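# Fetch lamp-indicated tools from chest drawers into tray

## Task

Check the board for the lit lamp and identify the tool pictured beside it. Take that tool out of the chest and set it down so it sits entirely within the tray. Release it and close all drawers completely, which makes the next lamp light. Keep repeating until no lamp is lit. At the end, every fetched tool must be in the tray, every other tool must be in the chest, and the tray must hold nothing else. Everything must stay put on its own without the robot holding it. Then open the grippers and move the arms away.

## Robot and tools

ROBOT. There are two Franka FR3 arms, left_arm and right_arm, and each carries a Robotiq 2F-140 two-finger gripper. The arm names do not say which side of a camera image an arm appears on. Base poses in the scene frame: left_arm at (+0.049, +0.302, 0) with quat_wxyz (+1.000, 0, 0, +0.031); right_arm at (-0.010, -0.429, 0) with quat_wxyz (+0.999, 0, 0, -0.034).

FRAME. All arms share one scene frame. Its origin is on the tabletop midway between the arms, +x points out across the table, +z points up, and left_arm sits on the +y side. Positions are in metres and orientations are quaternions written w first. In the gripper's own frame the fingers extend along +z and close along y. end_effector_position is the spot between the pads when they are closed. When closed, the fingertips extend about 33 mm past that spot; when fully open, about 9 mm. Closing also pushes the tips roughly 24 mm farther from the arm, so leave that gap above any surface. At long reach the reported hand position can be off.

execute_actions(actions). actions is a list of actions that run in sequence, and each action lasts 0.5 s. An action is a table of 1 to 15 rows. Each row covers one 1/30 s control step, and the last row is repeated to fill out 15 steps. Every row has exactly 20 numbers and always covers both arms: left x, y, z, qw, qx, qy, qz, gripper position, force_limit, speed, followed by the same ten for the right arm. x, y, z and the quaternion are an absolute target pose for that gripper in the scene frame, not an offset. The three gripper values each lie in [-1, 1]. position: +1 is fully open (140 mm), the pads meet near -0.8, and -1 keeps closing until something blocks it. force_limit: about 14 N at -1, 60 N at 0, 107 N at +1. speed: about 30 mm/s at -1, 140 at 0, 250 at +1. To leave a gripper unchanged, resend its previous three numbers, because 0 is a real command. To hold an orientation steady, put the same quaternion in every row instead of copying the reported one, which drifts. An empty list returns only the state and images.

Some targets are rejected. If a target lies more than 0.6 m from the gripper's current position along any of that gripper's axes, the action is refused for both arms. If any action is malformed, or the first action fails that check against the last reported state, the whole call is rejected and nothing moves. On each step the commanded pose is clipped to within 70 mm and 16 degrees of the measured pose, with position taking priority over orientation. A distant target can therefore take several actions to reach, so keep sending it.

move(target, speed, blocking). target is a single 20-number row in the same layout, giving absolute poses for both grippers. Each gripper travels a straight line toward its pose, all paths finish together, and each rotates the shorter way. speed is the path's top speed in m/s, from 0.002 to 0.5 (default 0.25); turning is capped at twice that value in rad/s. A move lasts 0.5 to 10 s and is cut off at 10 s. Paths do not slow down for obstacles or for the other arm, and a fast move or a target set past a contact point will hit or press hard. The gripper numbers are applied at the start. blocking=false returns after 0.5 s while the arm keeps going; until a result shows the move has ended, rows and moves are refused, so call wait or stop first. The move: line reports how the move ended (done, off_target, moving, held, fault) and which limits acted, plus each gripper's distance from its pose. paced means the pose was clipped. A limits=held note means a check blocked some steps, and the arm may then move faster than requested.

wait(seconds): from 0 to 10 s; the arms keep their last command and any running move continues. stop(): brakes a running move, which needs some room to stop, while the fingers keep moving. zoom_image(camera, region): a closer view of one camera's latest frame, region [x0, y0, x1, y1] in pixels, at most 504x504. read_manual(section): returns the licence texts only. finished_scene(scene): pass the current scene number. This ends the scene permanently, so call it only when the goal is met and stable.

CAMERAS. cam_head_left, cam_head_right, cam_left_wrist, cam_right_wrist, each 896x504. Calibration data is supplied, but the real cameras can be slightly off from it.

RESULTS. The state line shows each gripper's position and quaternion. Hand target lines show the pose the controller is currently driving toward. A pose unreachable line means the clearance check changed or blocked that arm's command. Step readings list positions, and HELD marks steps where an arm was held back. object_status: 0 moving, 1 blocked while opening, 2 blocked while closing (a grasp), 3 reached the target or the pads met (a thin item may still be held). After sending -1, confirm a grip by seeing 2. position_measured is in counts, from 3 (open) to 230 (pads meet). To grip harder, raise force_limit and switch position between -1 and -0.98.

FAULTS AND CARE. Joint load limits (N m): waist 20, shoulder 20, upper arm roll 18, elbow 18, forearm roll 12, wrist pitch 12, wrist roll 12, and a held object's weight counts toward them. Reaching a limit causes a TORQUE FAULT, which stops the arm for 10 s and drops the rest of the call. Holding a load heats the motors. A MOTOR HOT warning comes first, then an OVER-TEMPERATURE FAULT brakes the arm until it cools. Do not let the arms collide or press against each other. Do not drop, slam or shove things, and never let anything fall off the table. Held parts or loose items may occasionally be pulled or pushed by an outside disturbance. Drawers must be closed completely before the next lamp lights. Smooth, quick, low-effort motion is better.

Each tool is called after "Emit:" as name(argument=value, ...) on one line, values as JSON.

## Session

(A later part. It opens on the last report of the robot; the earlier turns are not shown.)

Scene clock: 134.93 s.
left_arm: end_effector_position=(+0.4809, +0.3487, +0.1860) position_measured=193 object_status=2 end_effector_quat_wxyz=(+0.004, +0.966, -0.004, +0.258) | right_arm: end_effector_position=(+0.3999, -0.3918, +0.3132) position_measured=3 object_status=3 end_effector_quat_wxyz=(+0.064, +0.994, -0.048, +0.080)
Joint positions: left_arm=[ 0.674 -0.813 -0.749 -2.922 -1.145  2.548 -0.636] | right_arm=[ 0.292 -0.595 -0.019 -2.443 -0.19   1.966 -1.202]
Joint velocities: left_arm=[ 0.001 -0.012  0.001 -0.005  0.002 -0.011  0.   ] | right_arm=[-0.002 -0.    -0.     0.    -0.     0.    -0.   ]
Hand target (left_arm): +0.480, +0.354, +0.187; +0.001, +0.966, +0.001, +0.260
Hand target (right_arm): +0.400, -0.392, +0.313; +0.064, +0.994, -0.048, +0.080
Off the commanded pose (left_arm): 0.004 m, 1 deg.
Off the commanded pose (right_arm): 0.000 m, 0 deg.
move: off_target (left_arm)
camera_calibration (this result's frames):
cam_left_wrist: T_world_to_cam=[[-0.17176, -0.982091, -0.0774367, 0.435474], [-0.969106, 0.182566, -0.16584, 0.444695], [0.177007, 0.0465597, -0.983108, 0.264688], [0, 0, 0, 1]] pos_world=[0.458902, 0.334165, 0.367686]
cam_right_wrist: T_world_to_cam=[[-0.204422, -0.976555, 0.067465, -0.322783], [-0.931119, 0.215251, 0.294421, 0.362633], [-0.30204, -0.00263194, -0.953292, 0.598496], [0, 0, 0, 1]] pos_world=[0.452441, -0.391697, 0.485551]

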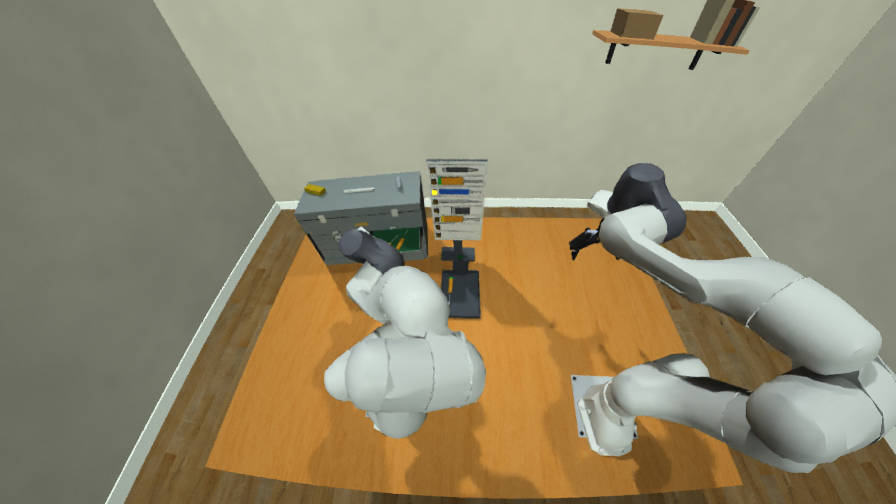

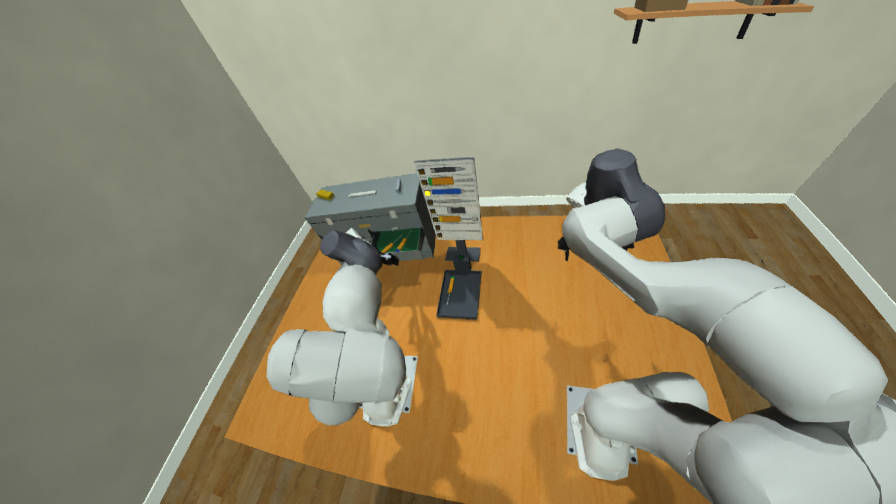

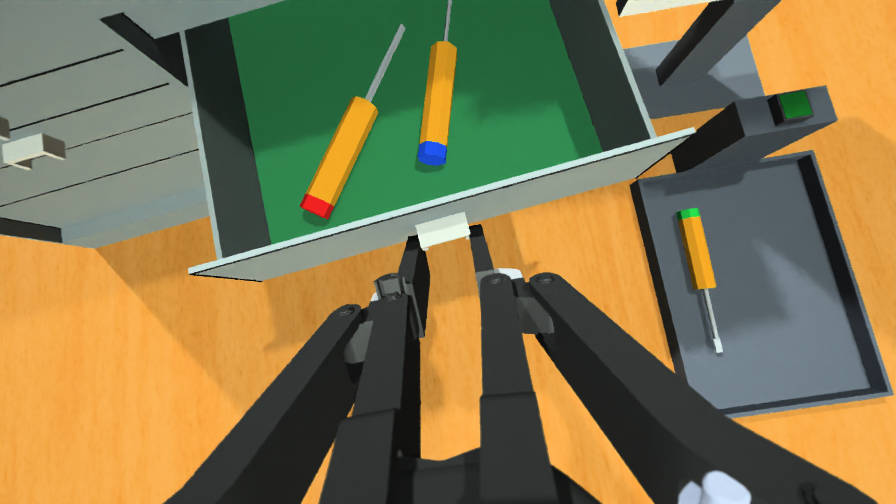

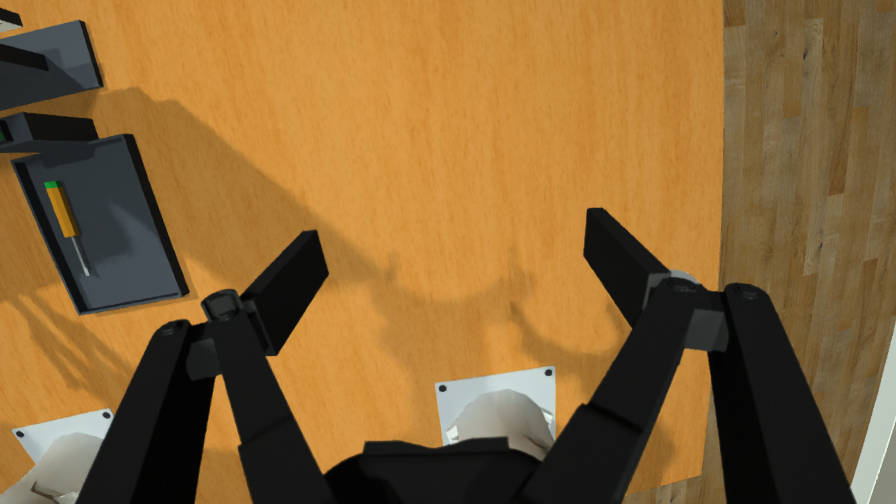

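Emit:
move(target=[0.615,0.36,0.187,0,0.966,0,0.259,-1,0,0,0.4,-0.392,0.313,0.064,0.994,-0.048,0.08,1,0,0], speed=0.1)

Emit:
move(target=[0.615,0.36,0.187,0,0.966,0,0.259,0,0,0,0.4,-0.392,0.313,0.064,0.994,-0.048,0.08,1,0,0])

Emit:
move(target=[0.565,0.36,0.25,0,0.924,0,0.383,0,0,0,0.4,-0.392,0.313,0.064,0.994,-0.048,0.08,1,0,0])

Emit:
move(target=[0.609,0.36,0.228,0,0.924,0,0.383,0,0,0,0.4,-0.392,0.313,0.064,0.994,-0.048,0.08,1,0,0], speed=0.08)

Emit:
move(target=[0.609,0.36,0.228,0,0.924,0,0.383,-1,0,0,0.4,-0.392,0.313,0.064,0.994,-0.048,0.08,1,0,0])

Scene clock: 137.00 s.
left_arm: end_effector_position=(+0.6126, +0.3601, +0.1853) position_measured=193 object_status=2 end_effector_quat_wxyz=(-0.001, +0.966, -0.004, +0.257) | right_arm: end_effector_position=(+0.3999, -0.3918, +0.3132) position_measured=3 object_status=3 end_effector_quat_wxyz=(+0.064, +0.994, -0.048, +0.080)
Joint positions: left_arm=[ 1.059 -0.347 -1.08  -2.55  -0.959  2.777 -0.734] | right_arm=[ 0.292 -0.595 -0.019 -2.443 -0.19   1.966 -1.202]
Joint velocities: left_arm=[ 0.032 -0.009 -0.036  0.006  0.004  0.001 -0.039] | right_arm=[-0.002 -0.     0.    -0.001  0.     0.001  0.   ]
Hand target (left_arm): +0.615, +0.358, +0.187; -0.001, +0.966, -0.001, +0.258
Hand target (right_arm): +0.400, -0.392, +0.313; +0.064, +0.994, -0.048, +0.080
Off the commanded pose (left_arm): 0.003 m, 1 deg.
Off the commanded pose (right_arm): 0.000 m, 0 deg.
move: done
camera_calibration (this result's frames):
cam_left_wrist: T_world_to_cam=[[-0.168796, -0.981816, -0.086865, 0.469041], [-0.970188, 0.181051, -0.161107, 0.570544], [0.173905, 0.0570811, -0.983107, 0.238311], [0, 0, 0, 1]] pos_world=[0.591264, 0.343611, 0.366947]
cam_right_wrist: T_world_to_cam=[[-0.204422, -0.976555, 0.0674648, -0.322783], [-0.931119, 0.215251, 0.294421, 0.362633], [-0.30204, -0.00263173, -0.953292, 0.598496], [0, 0, 0, 1]] pos_world=[0.452441, -0.391697, 0.485551]

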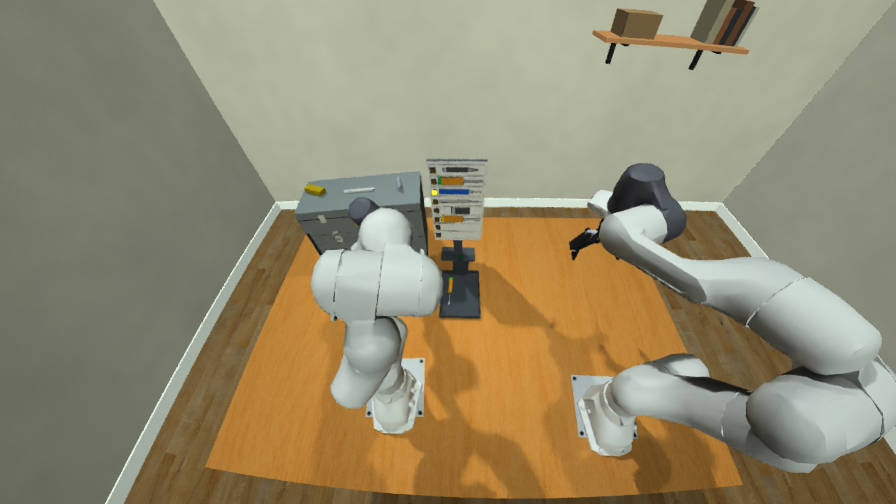

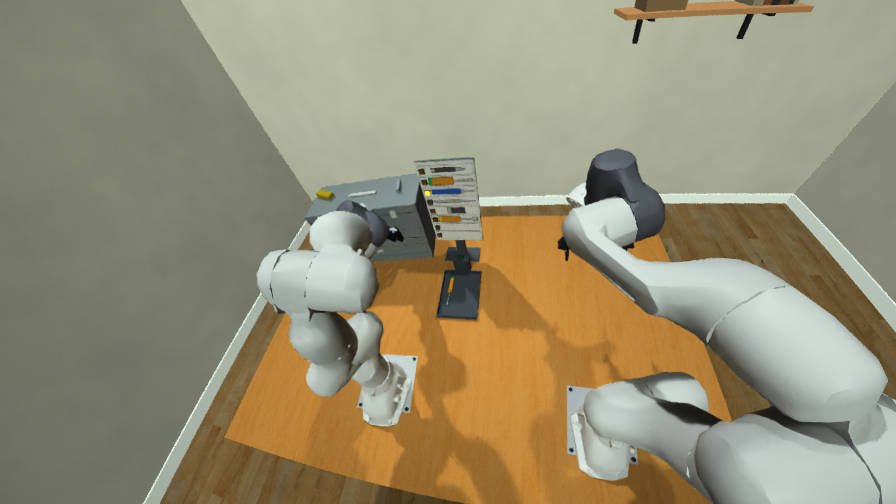

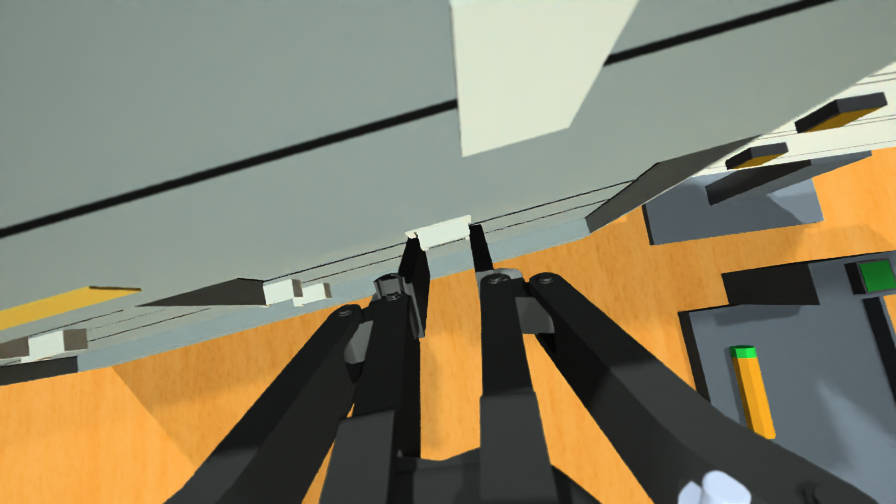

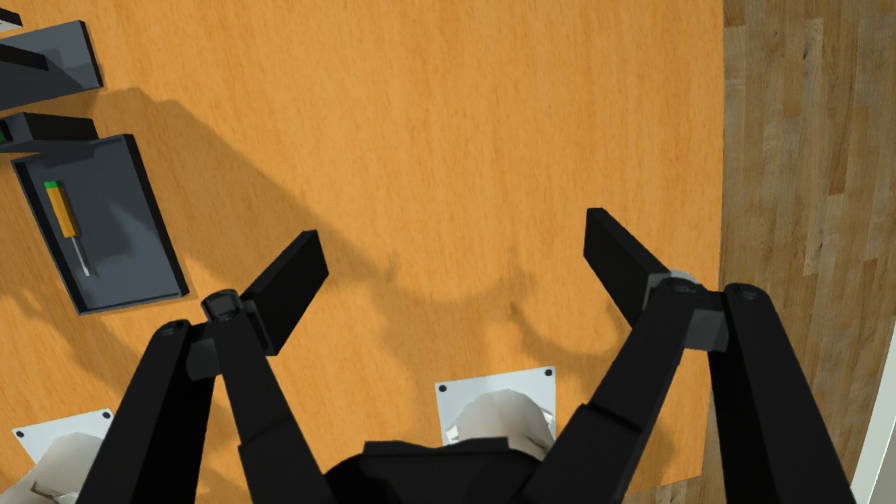

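Scene clock: 137.70 s.
left_arm: end_effector_position=(+0.6136, +0.3599, +0.1862) position_measured=129 object_status=3 end_effector_quat_wxyz=(-0.001, +0.966, -0.003, +0.258) | right_arm: end_effector_position=(+0.3999, -0.3918, +0.3132) position_measured=3 object_status=3 end_effector_quat_wxyz=(+0.064, +0.994, -0.048, +0.080)
Joint positions: left_arm=[ 1.059 -0.347 -1.08  -2.548 -0.959  2.777 -0.735] | right_arm=[ 0.292 -0.595 -0.019 -2.443 -0.19   1.966 -1.202]
Joint velocities: left_arm=[ 0.     0.     0.001 -0.    -0.001 -0.001 -0.002] | right_arm=[-0.001 -0.001  0.    -0.001 -0.     0.    -0.001]
Hand target (left_arm): +0.615, +0.360, +0.187; +0.000, +0.966, +0.000, +0.259
Hand target (right_arm): +0.400, -0.392, +0.313; +0.064, +0.994, -0.048, +0.080
Off the commanded pose (left_arm): 0.002 m, 0 deg.
Off the commanded pose (right_arm): 0.000 m, 0 deg.
move: done
camera_calibration (this result's frames):
cam_left_wrist: T_world_to_cam=[[-0.167727, -0.982085, -0.085884, 0.46831], [-0.97009, 0.179928, -0.162947, 0.572365], [0.175481, 0.0559846, -0.98289, 0.238408], [0, 0, 0, 1]] pos_world=[0.591958, 0.343589, 0.367814]
cam_right_wrist: T_world_to_cam=[[-0.204422, -0.976555, 0.0674649, -0.322783], [-0.93112, 0.21525, 0.294421, 0.362633], [-0.30204, -0.00263194, -0.953292, 0.598496], [0, 0, 0, 1]] pos_world=[0.452441, -0.391697, 0.485551]

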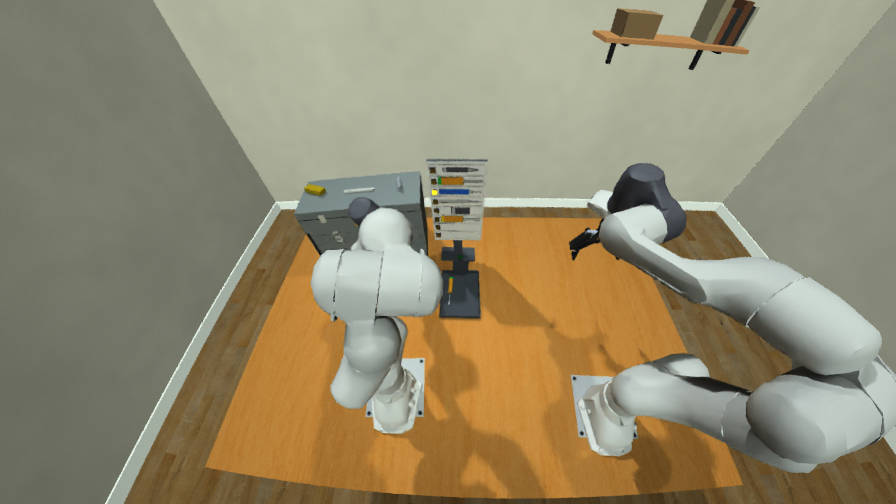

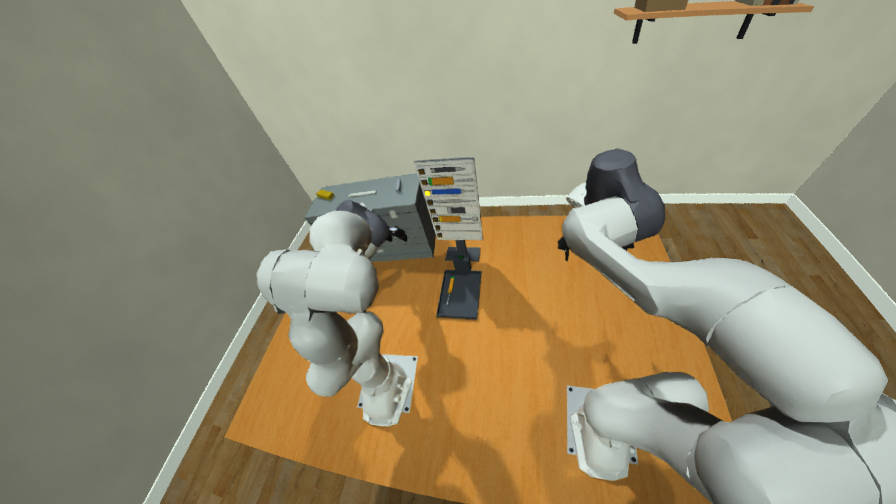

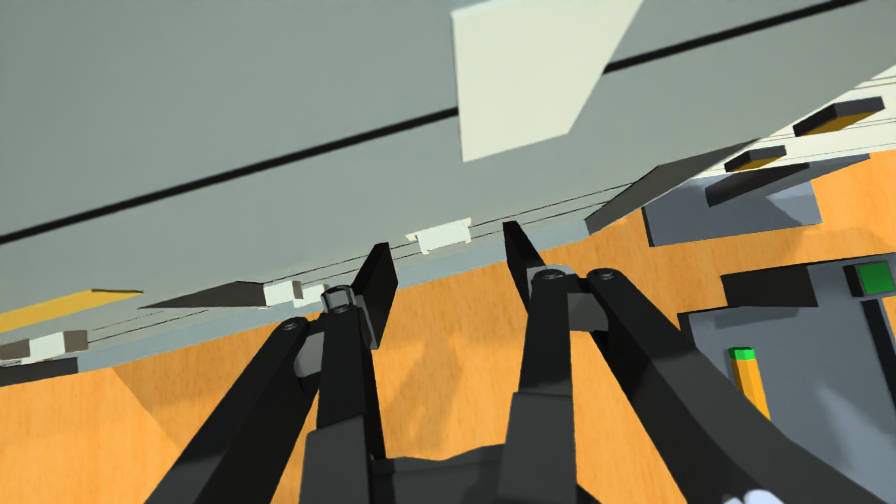

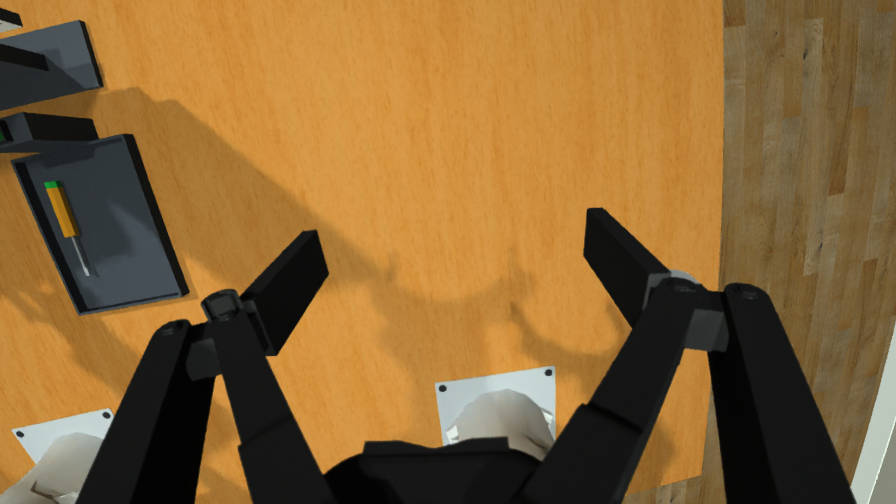

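Scene clock: 139.30 s.
left_arm: end_effector_position=(+0.5638, +0.3600, +0.2516) position_measured=129 object_status=3 end_effector_quat_wxyz=(+0.004, +0.924, +0.008, +0.382) | right_arm: end_effector_position=(+0.3999, -0.3918, +0.3132) position_measured=3 object_status=3 end_effector_quat_wxyz=(+0.064, +0.994, -0.048, +0.080)
Joint positions: left_arm=[ 0.677 -0.654 -0.739 -2.772 -1.484  2.768 -0.345] | right_arm=[ 0.292 -0.595 -0.019 -2.443 -0.19   1.966 -1.202]
Joint velocities: left_arm=[ 0.001  0.    -0.001 -0.002 -0.013 -0.     0.046] | right_arm=[ 0.001  0.001 -0.001 -0.001  0.     0.001 -0.001]
Hand target (left_arm): +0.563, +0.361, +0.251; +0.001, +0.924, +0.003, +0.382
Hand target (right_arm): +0.400, -0.392, +0.313; +0.064, +0.994, -0.048, +0.080
Off the commanded pose (left_arm): 0.002 m, 1 deg.
Off the commanded pose (right_arm): 0.000 m, 0 deg.
move: done
camera_calibration (this result's frames):
cam_left_wrist: T_world_to_cam=[[-0.123026, -0.986434, -0.108685, 0.447833], [-0.89788, 0.157286, -0.411184, 0.564578], [0.422701, 0.0469997, -0.90505, 0.155639], [0, 0, 0, 1]] pos_world=[0.49623, 0.345643, 0.421679]
cam_right_wrist: T_world_to_cam=[[-0.204422, -0.976555, 0.0674647, -0.322783], [-0.931119, 0.215251, 0.294421, 0.362633], [-0.30204, -0.00263167, -0.953292, 0.598496], [0, 0, 0, 1]] pos_world=[0.452441, -0.391697, 0.485551]

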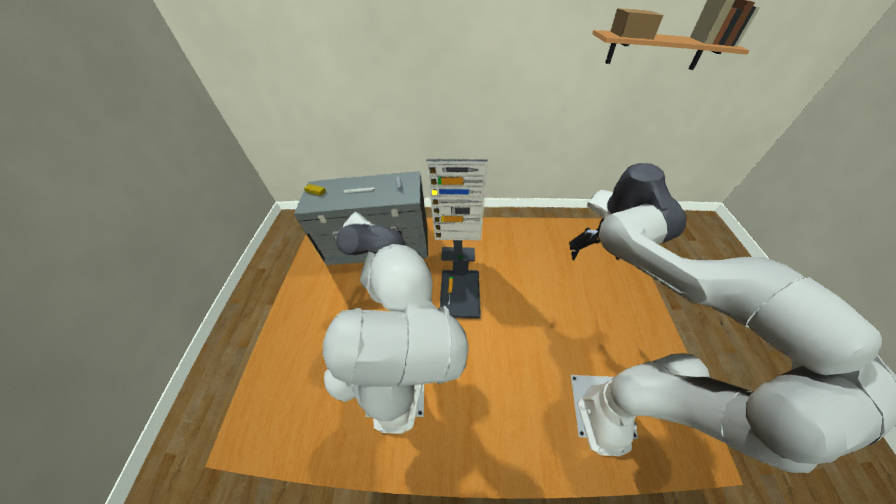

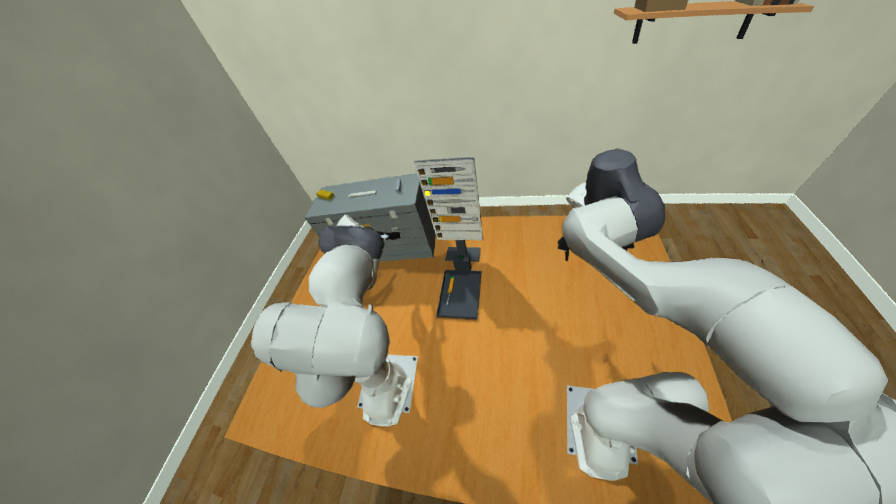

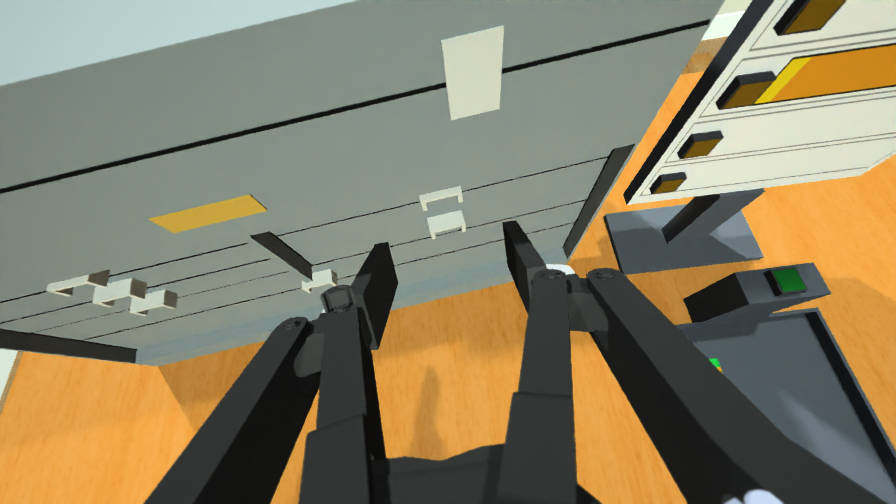

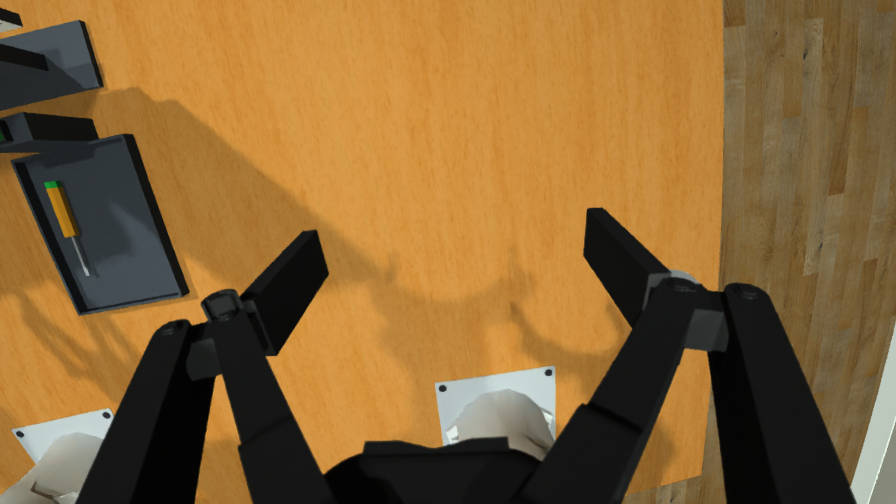

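Scene clock: 140.57 s.
left_arm: end_effector_position=(+0.6078, +0.3585, +0.2268) position_measured=129 object_status=3 end_effector_quat_wxyz=(+0.005, +0.925, +0.008, +0.379) | right_arm: end_effector_position=(+0.3999, -0.3918, +0.3132) position_measured=3 object_status=3 end_effector_quat_wxyz=(+0.064, +0.994, -0.048, +0.080)
Joint positions: left_arm=[ 0.767 -0.411 -0.857 -2.625 -1.612  2.911 -0.183] | right_arm=[ 0.292 -0.595 -0.019 -2.443 -0.19   1.966 -1.202]
Joint velocities: left_arm=[ 0.     0.004  0.001  0.001 -0.035  0.009  0.074] | right_arm=[ 0.     0.     0.001  0.001 -0.    -0.001 -0.002]
Hand target (left_arm): +0.608, +0.360, +0.227; -0.001, +0.925, -0.000, +0.380
Hand target (right_arm): +0.400, -0.392, +0.313; +0.064, +0.994, -0.048, +0.080
Off the commanded pose (left_arm): 0.002 m, 1 deg.
Off the commanded pose (right_arm): 0.000 m, 0 deg.
move: done
camera_calibration (this result's frames):
cam_left_wrist: T_world_to_cam=[[-0.124815, -0.986454, -0.106444, 0.449624], [-0.899996, 0.157724, -0.406361, 0.594113], [0.417646, 0.0450795, -0.907491, 0.11905], [0, 0, 0, 1]] pos_world=[0.541099, 0.344461, 0.397322]
cam_right_wrist: T_world_to_cam=[[-0.204422, -0.976555, 0.0674649, -0.322783], [-0.931119, 0.215251, 0.294421, 0.362633], [-0.30204, -0.00263178, -0.953291, 0.598496], [0, 0, 0, 1]] pos_world=[0.452441, -0.391697, 0.485551]

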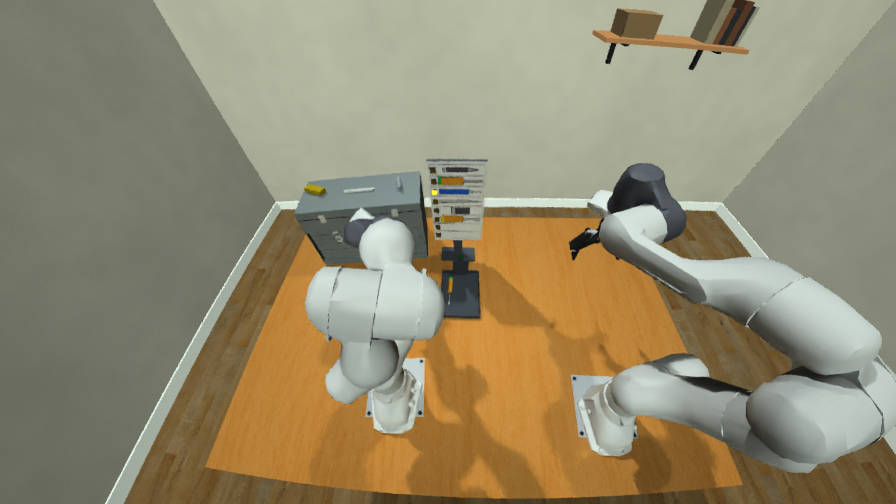

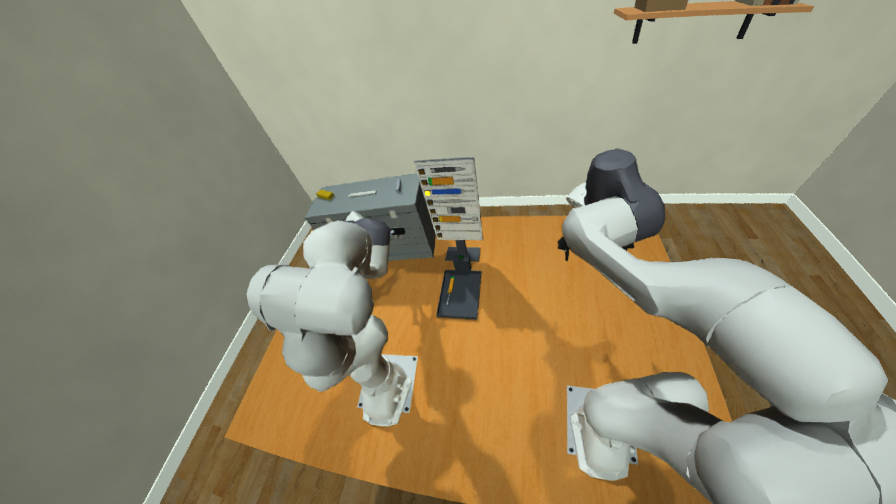

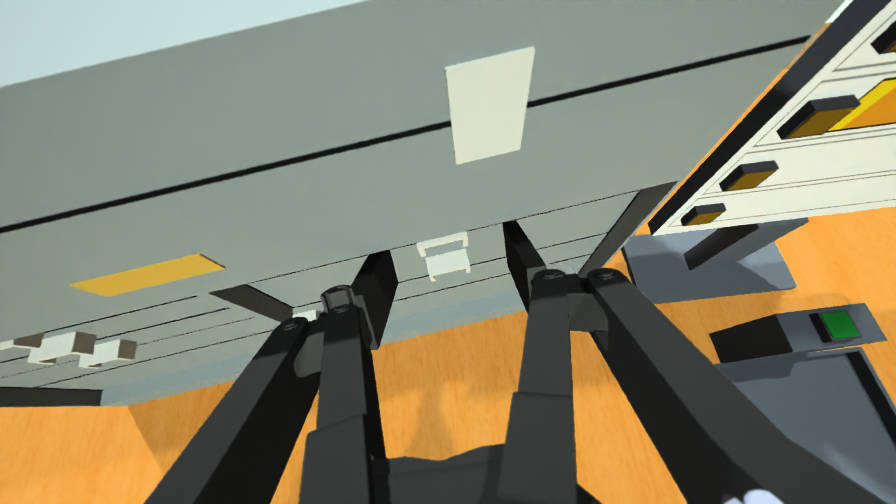

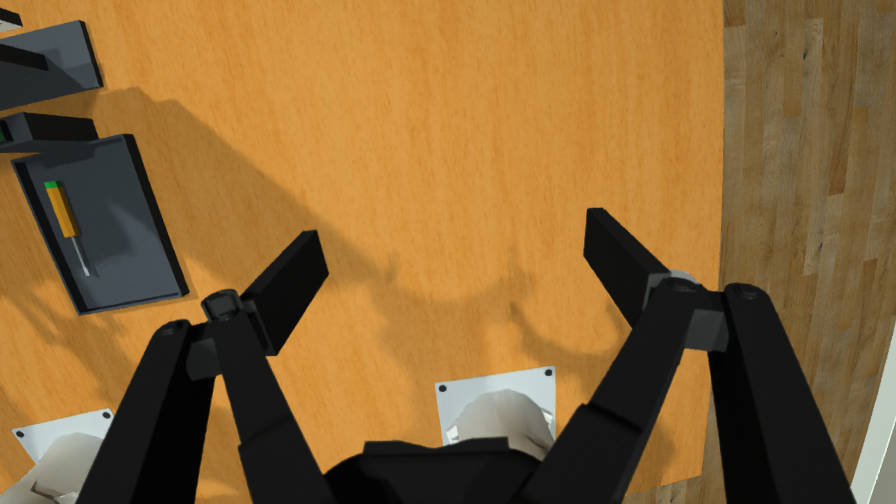

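Scene clock: 141.27 s.
left_arm: end_effector_position=(+0.6072, +0.3606, +0.2267) position_measured=193 object_status=2 end_effector_quat_wxyz=(+0.002, +0.925, +0.007, +0.381) | right_arm: end_effector_position=(+0.3999, -0.3918, +0.3132) position_measured=3 object_status=3 end_effector_quat_wxyz=(+0.064, +0.994, -0.048, +0.080)
Joint positions: left_arm=[ 0.768 -0.41  -0.856 -2.626 -1.63   2.915 -0.161] | right_arm=[ 0.292 -0.595 -0.019 -2.443 -0.19   1.966 -1.202]
Joint velocities: left_arm=[ 0.    -0.    -0.002 -0.    -0.013  0.001  0.024] | right_arm=[-0.001 -0.     0.     0.    -0.     0.001  0.   ]
Hand target (left_arm): +0.609, +0.360, +0.228; -0.000, +0.924, +0.000, +0.382
Hand target (right_arm): +0.400, -0.392, +0.313; +0.064, +0.994, -0.048, +0.080
Off the commanded pose (left_arm): 0.002 m, 1 deg.
Off the commanded pose (right_arm): 0.000 m, 0 deg.
move: done
camera_calibration (this result's frames):
cam_left_wrist: T_world_to_cam=[[-0.124601, -0.985755, -0.112964, 0.452666], [-0.898344, 0.160417, -0.408955, 0.591874], [0.421251, 0.0505249, -0.905536, 0.11451], [0, 0, 0, 1]] pos_world=[0.539872, 0.345486, 0.396878]
cam_right_wrist: T_world_to_cam=[[-0.204422, -0.976555, 0.0674648, -0.322783], [-0.931119, 0.215251, 0.294421, 0.362633], [-0.30204, -0.00263177, -0.953292, 0.598496], [0, 0, 0, 1]] pos_world=[0.452441, -0.391697, 0.485551]

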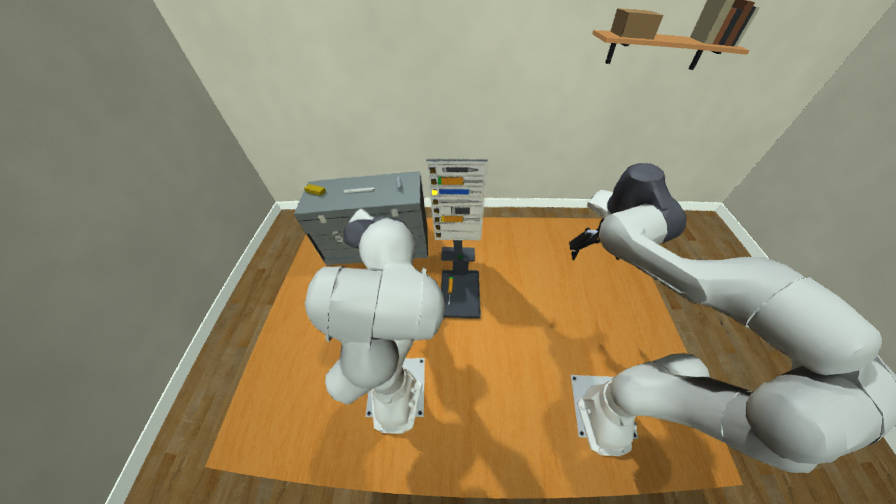

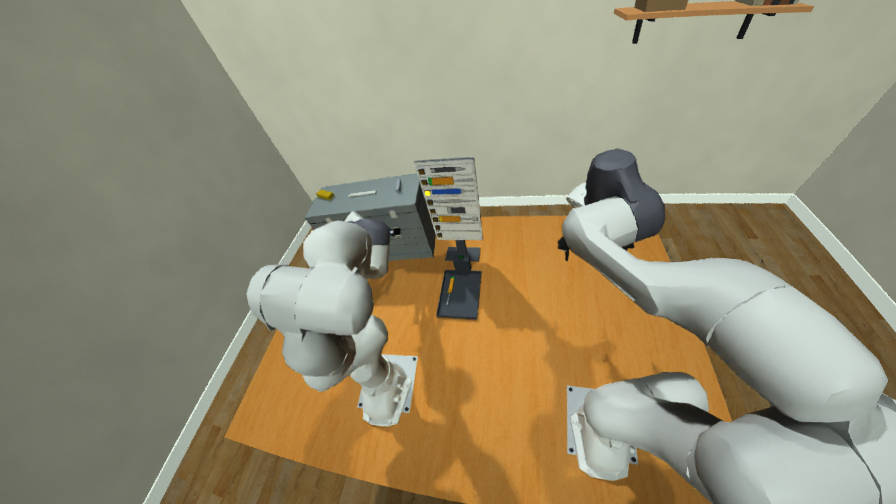

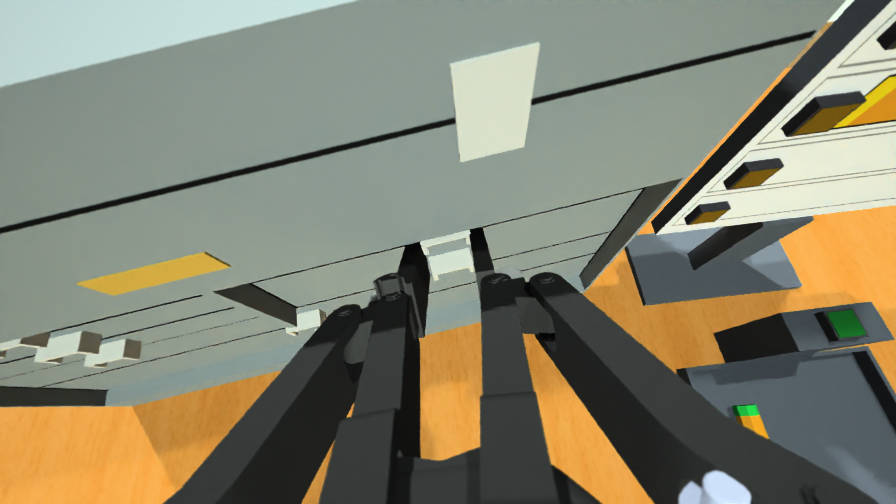

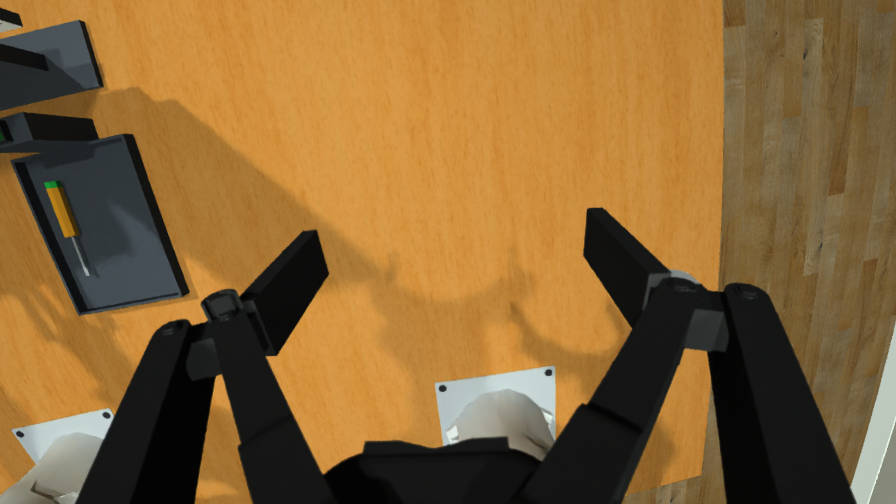

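Emit:
move(target=[0.476,0.352,0.228,0,0.924,0,0.383,-1,0,0,0.4,-0.392,0.313,0.064,0.994,-0.048,0.08,1,0,0], speed=0.1)

Scene clock: 142.90 s.
left_arm: end_effector_position=(+0.4954, +0.3508, +0.2265) position_measured=193 object_status=2 end_effector_quat_wxyz=(+0.001, +0.921, -0.009, +0.389) | right_arm: end_effector_position=(+0.3999, -0.3918, +0.3132) position_measured=3 object_status=3 end_effector_quat_wxyz=(+0.064, +0.994, -0.048, +0.080)
Joint positions: left_arm=[ 0.509 -0.876 -0.669 -3.003 -1.567  2.725 -0.298] | right_arm=[ 0.292 -0.595 -0.019 -2.443 -0.19   1.966 -1.202]
Joint velocities: left_arm=[ 0.001  0.001  0.001  0.001 -0.001 -0.001 -0.008] | right_arm=[-0.    -0.     0.001  0.001 -0.002  0.001  0.   ]
Hand target (left_arm): +0.496, +0.351, +0.227; -0.000, +0.921, -0.012, +0.389
Hand target (right_arm): +0.400, -0.392, +0.313; +0.064, +0.994, -0.048, +0.080
Off the commanded pose (left_arm): 0.019 m, 1 deg.
Off the commanded pose (right_arm): 0.000 m, 0 deg.
move: held (left_arm); limits=held; held on 9 of 47 steps (left_arm), including the last (left_arm)
pose unreachable (left arm): on one or more control steps of this call, first in action 0 (counted from 0), this arm could not follow its commanded pose, so it was not sent that pose on those steps. On the call's last step it was still not sent that pose. It may still have moved: this result reports where it is.
cause: the commanded pose would bring two parts of the arm too close to each other (joints 2 (shoulder) to 5 (forearm roll) lie between them).
camera_calibration (this result's frames):
cam_left_wrist: T_world_to_cam=[[-0.150698, -0.980161, -0.128743, 0.443676], [-0.886186, 0.191657, -0.421833, 0.478772], [0.438138, 0.0505204, -0.897487, 0.15173], [0, 0, 0, 1]] pos_world=[0.424663, 0.335449, 0.395257]
cam_right_wrist: T_world_to_cam=[[-0.204422, -0.976555, 0.0674648, -0.322783], [-0.931119, 0.215251, 0.294421, 0.362633], [-0.30204, -0.00263175, -0.953292, 0.598496], [0, 0, 0, 1]] pos_world=[0.452441, -0.391697, 0.485551]

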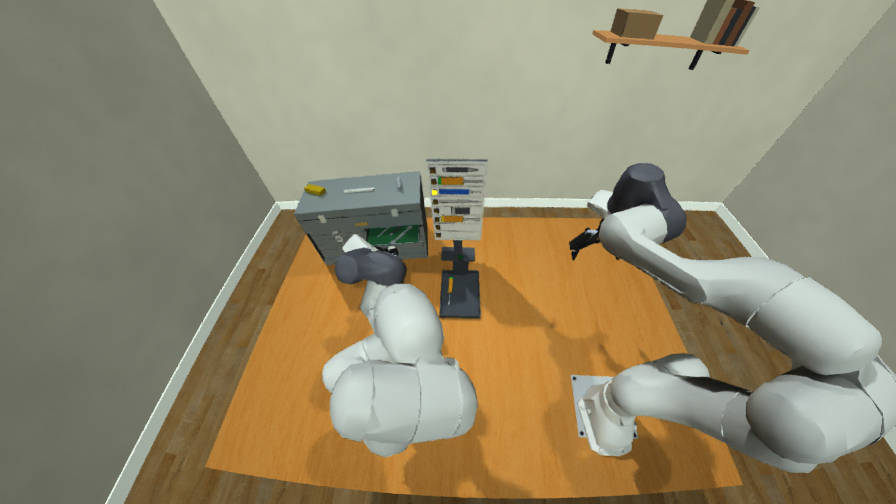

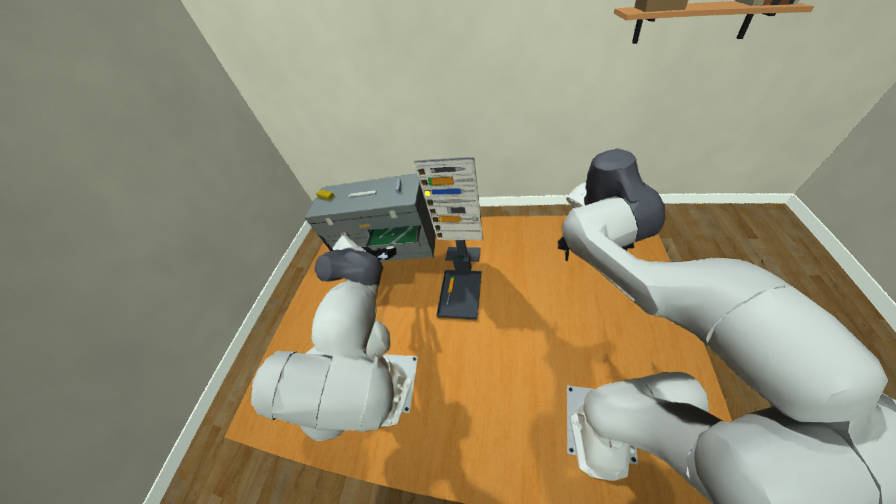

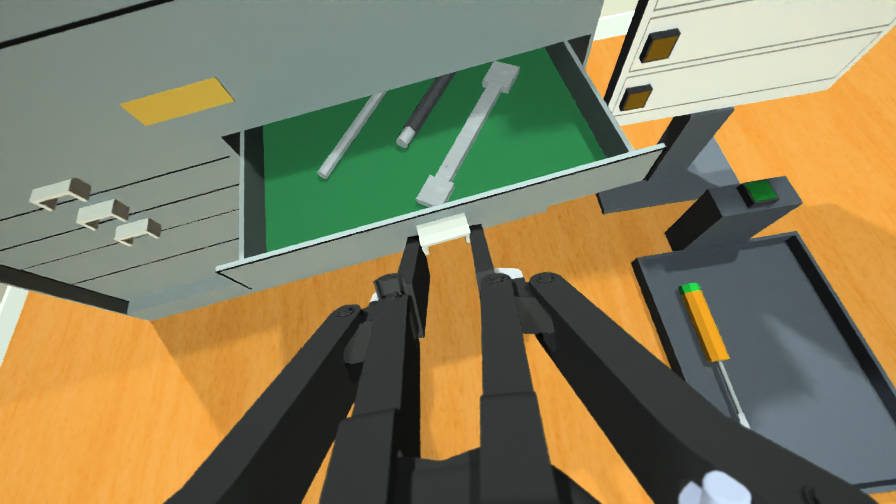

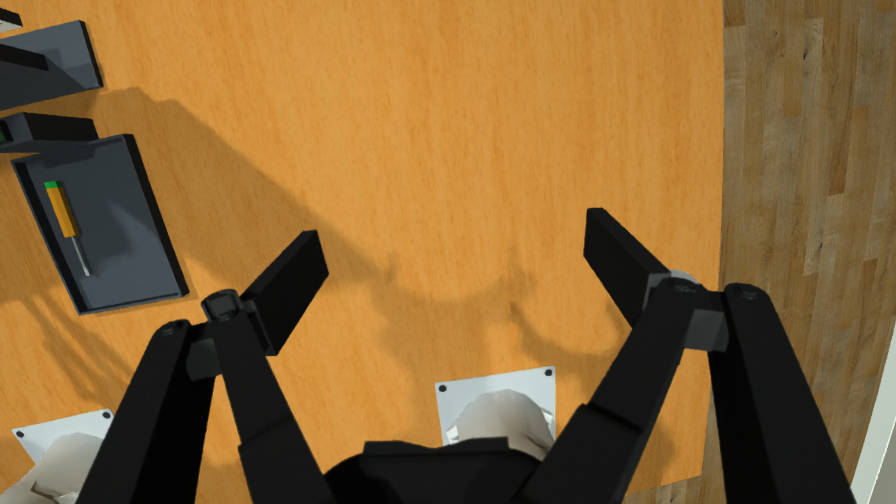

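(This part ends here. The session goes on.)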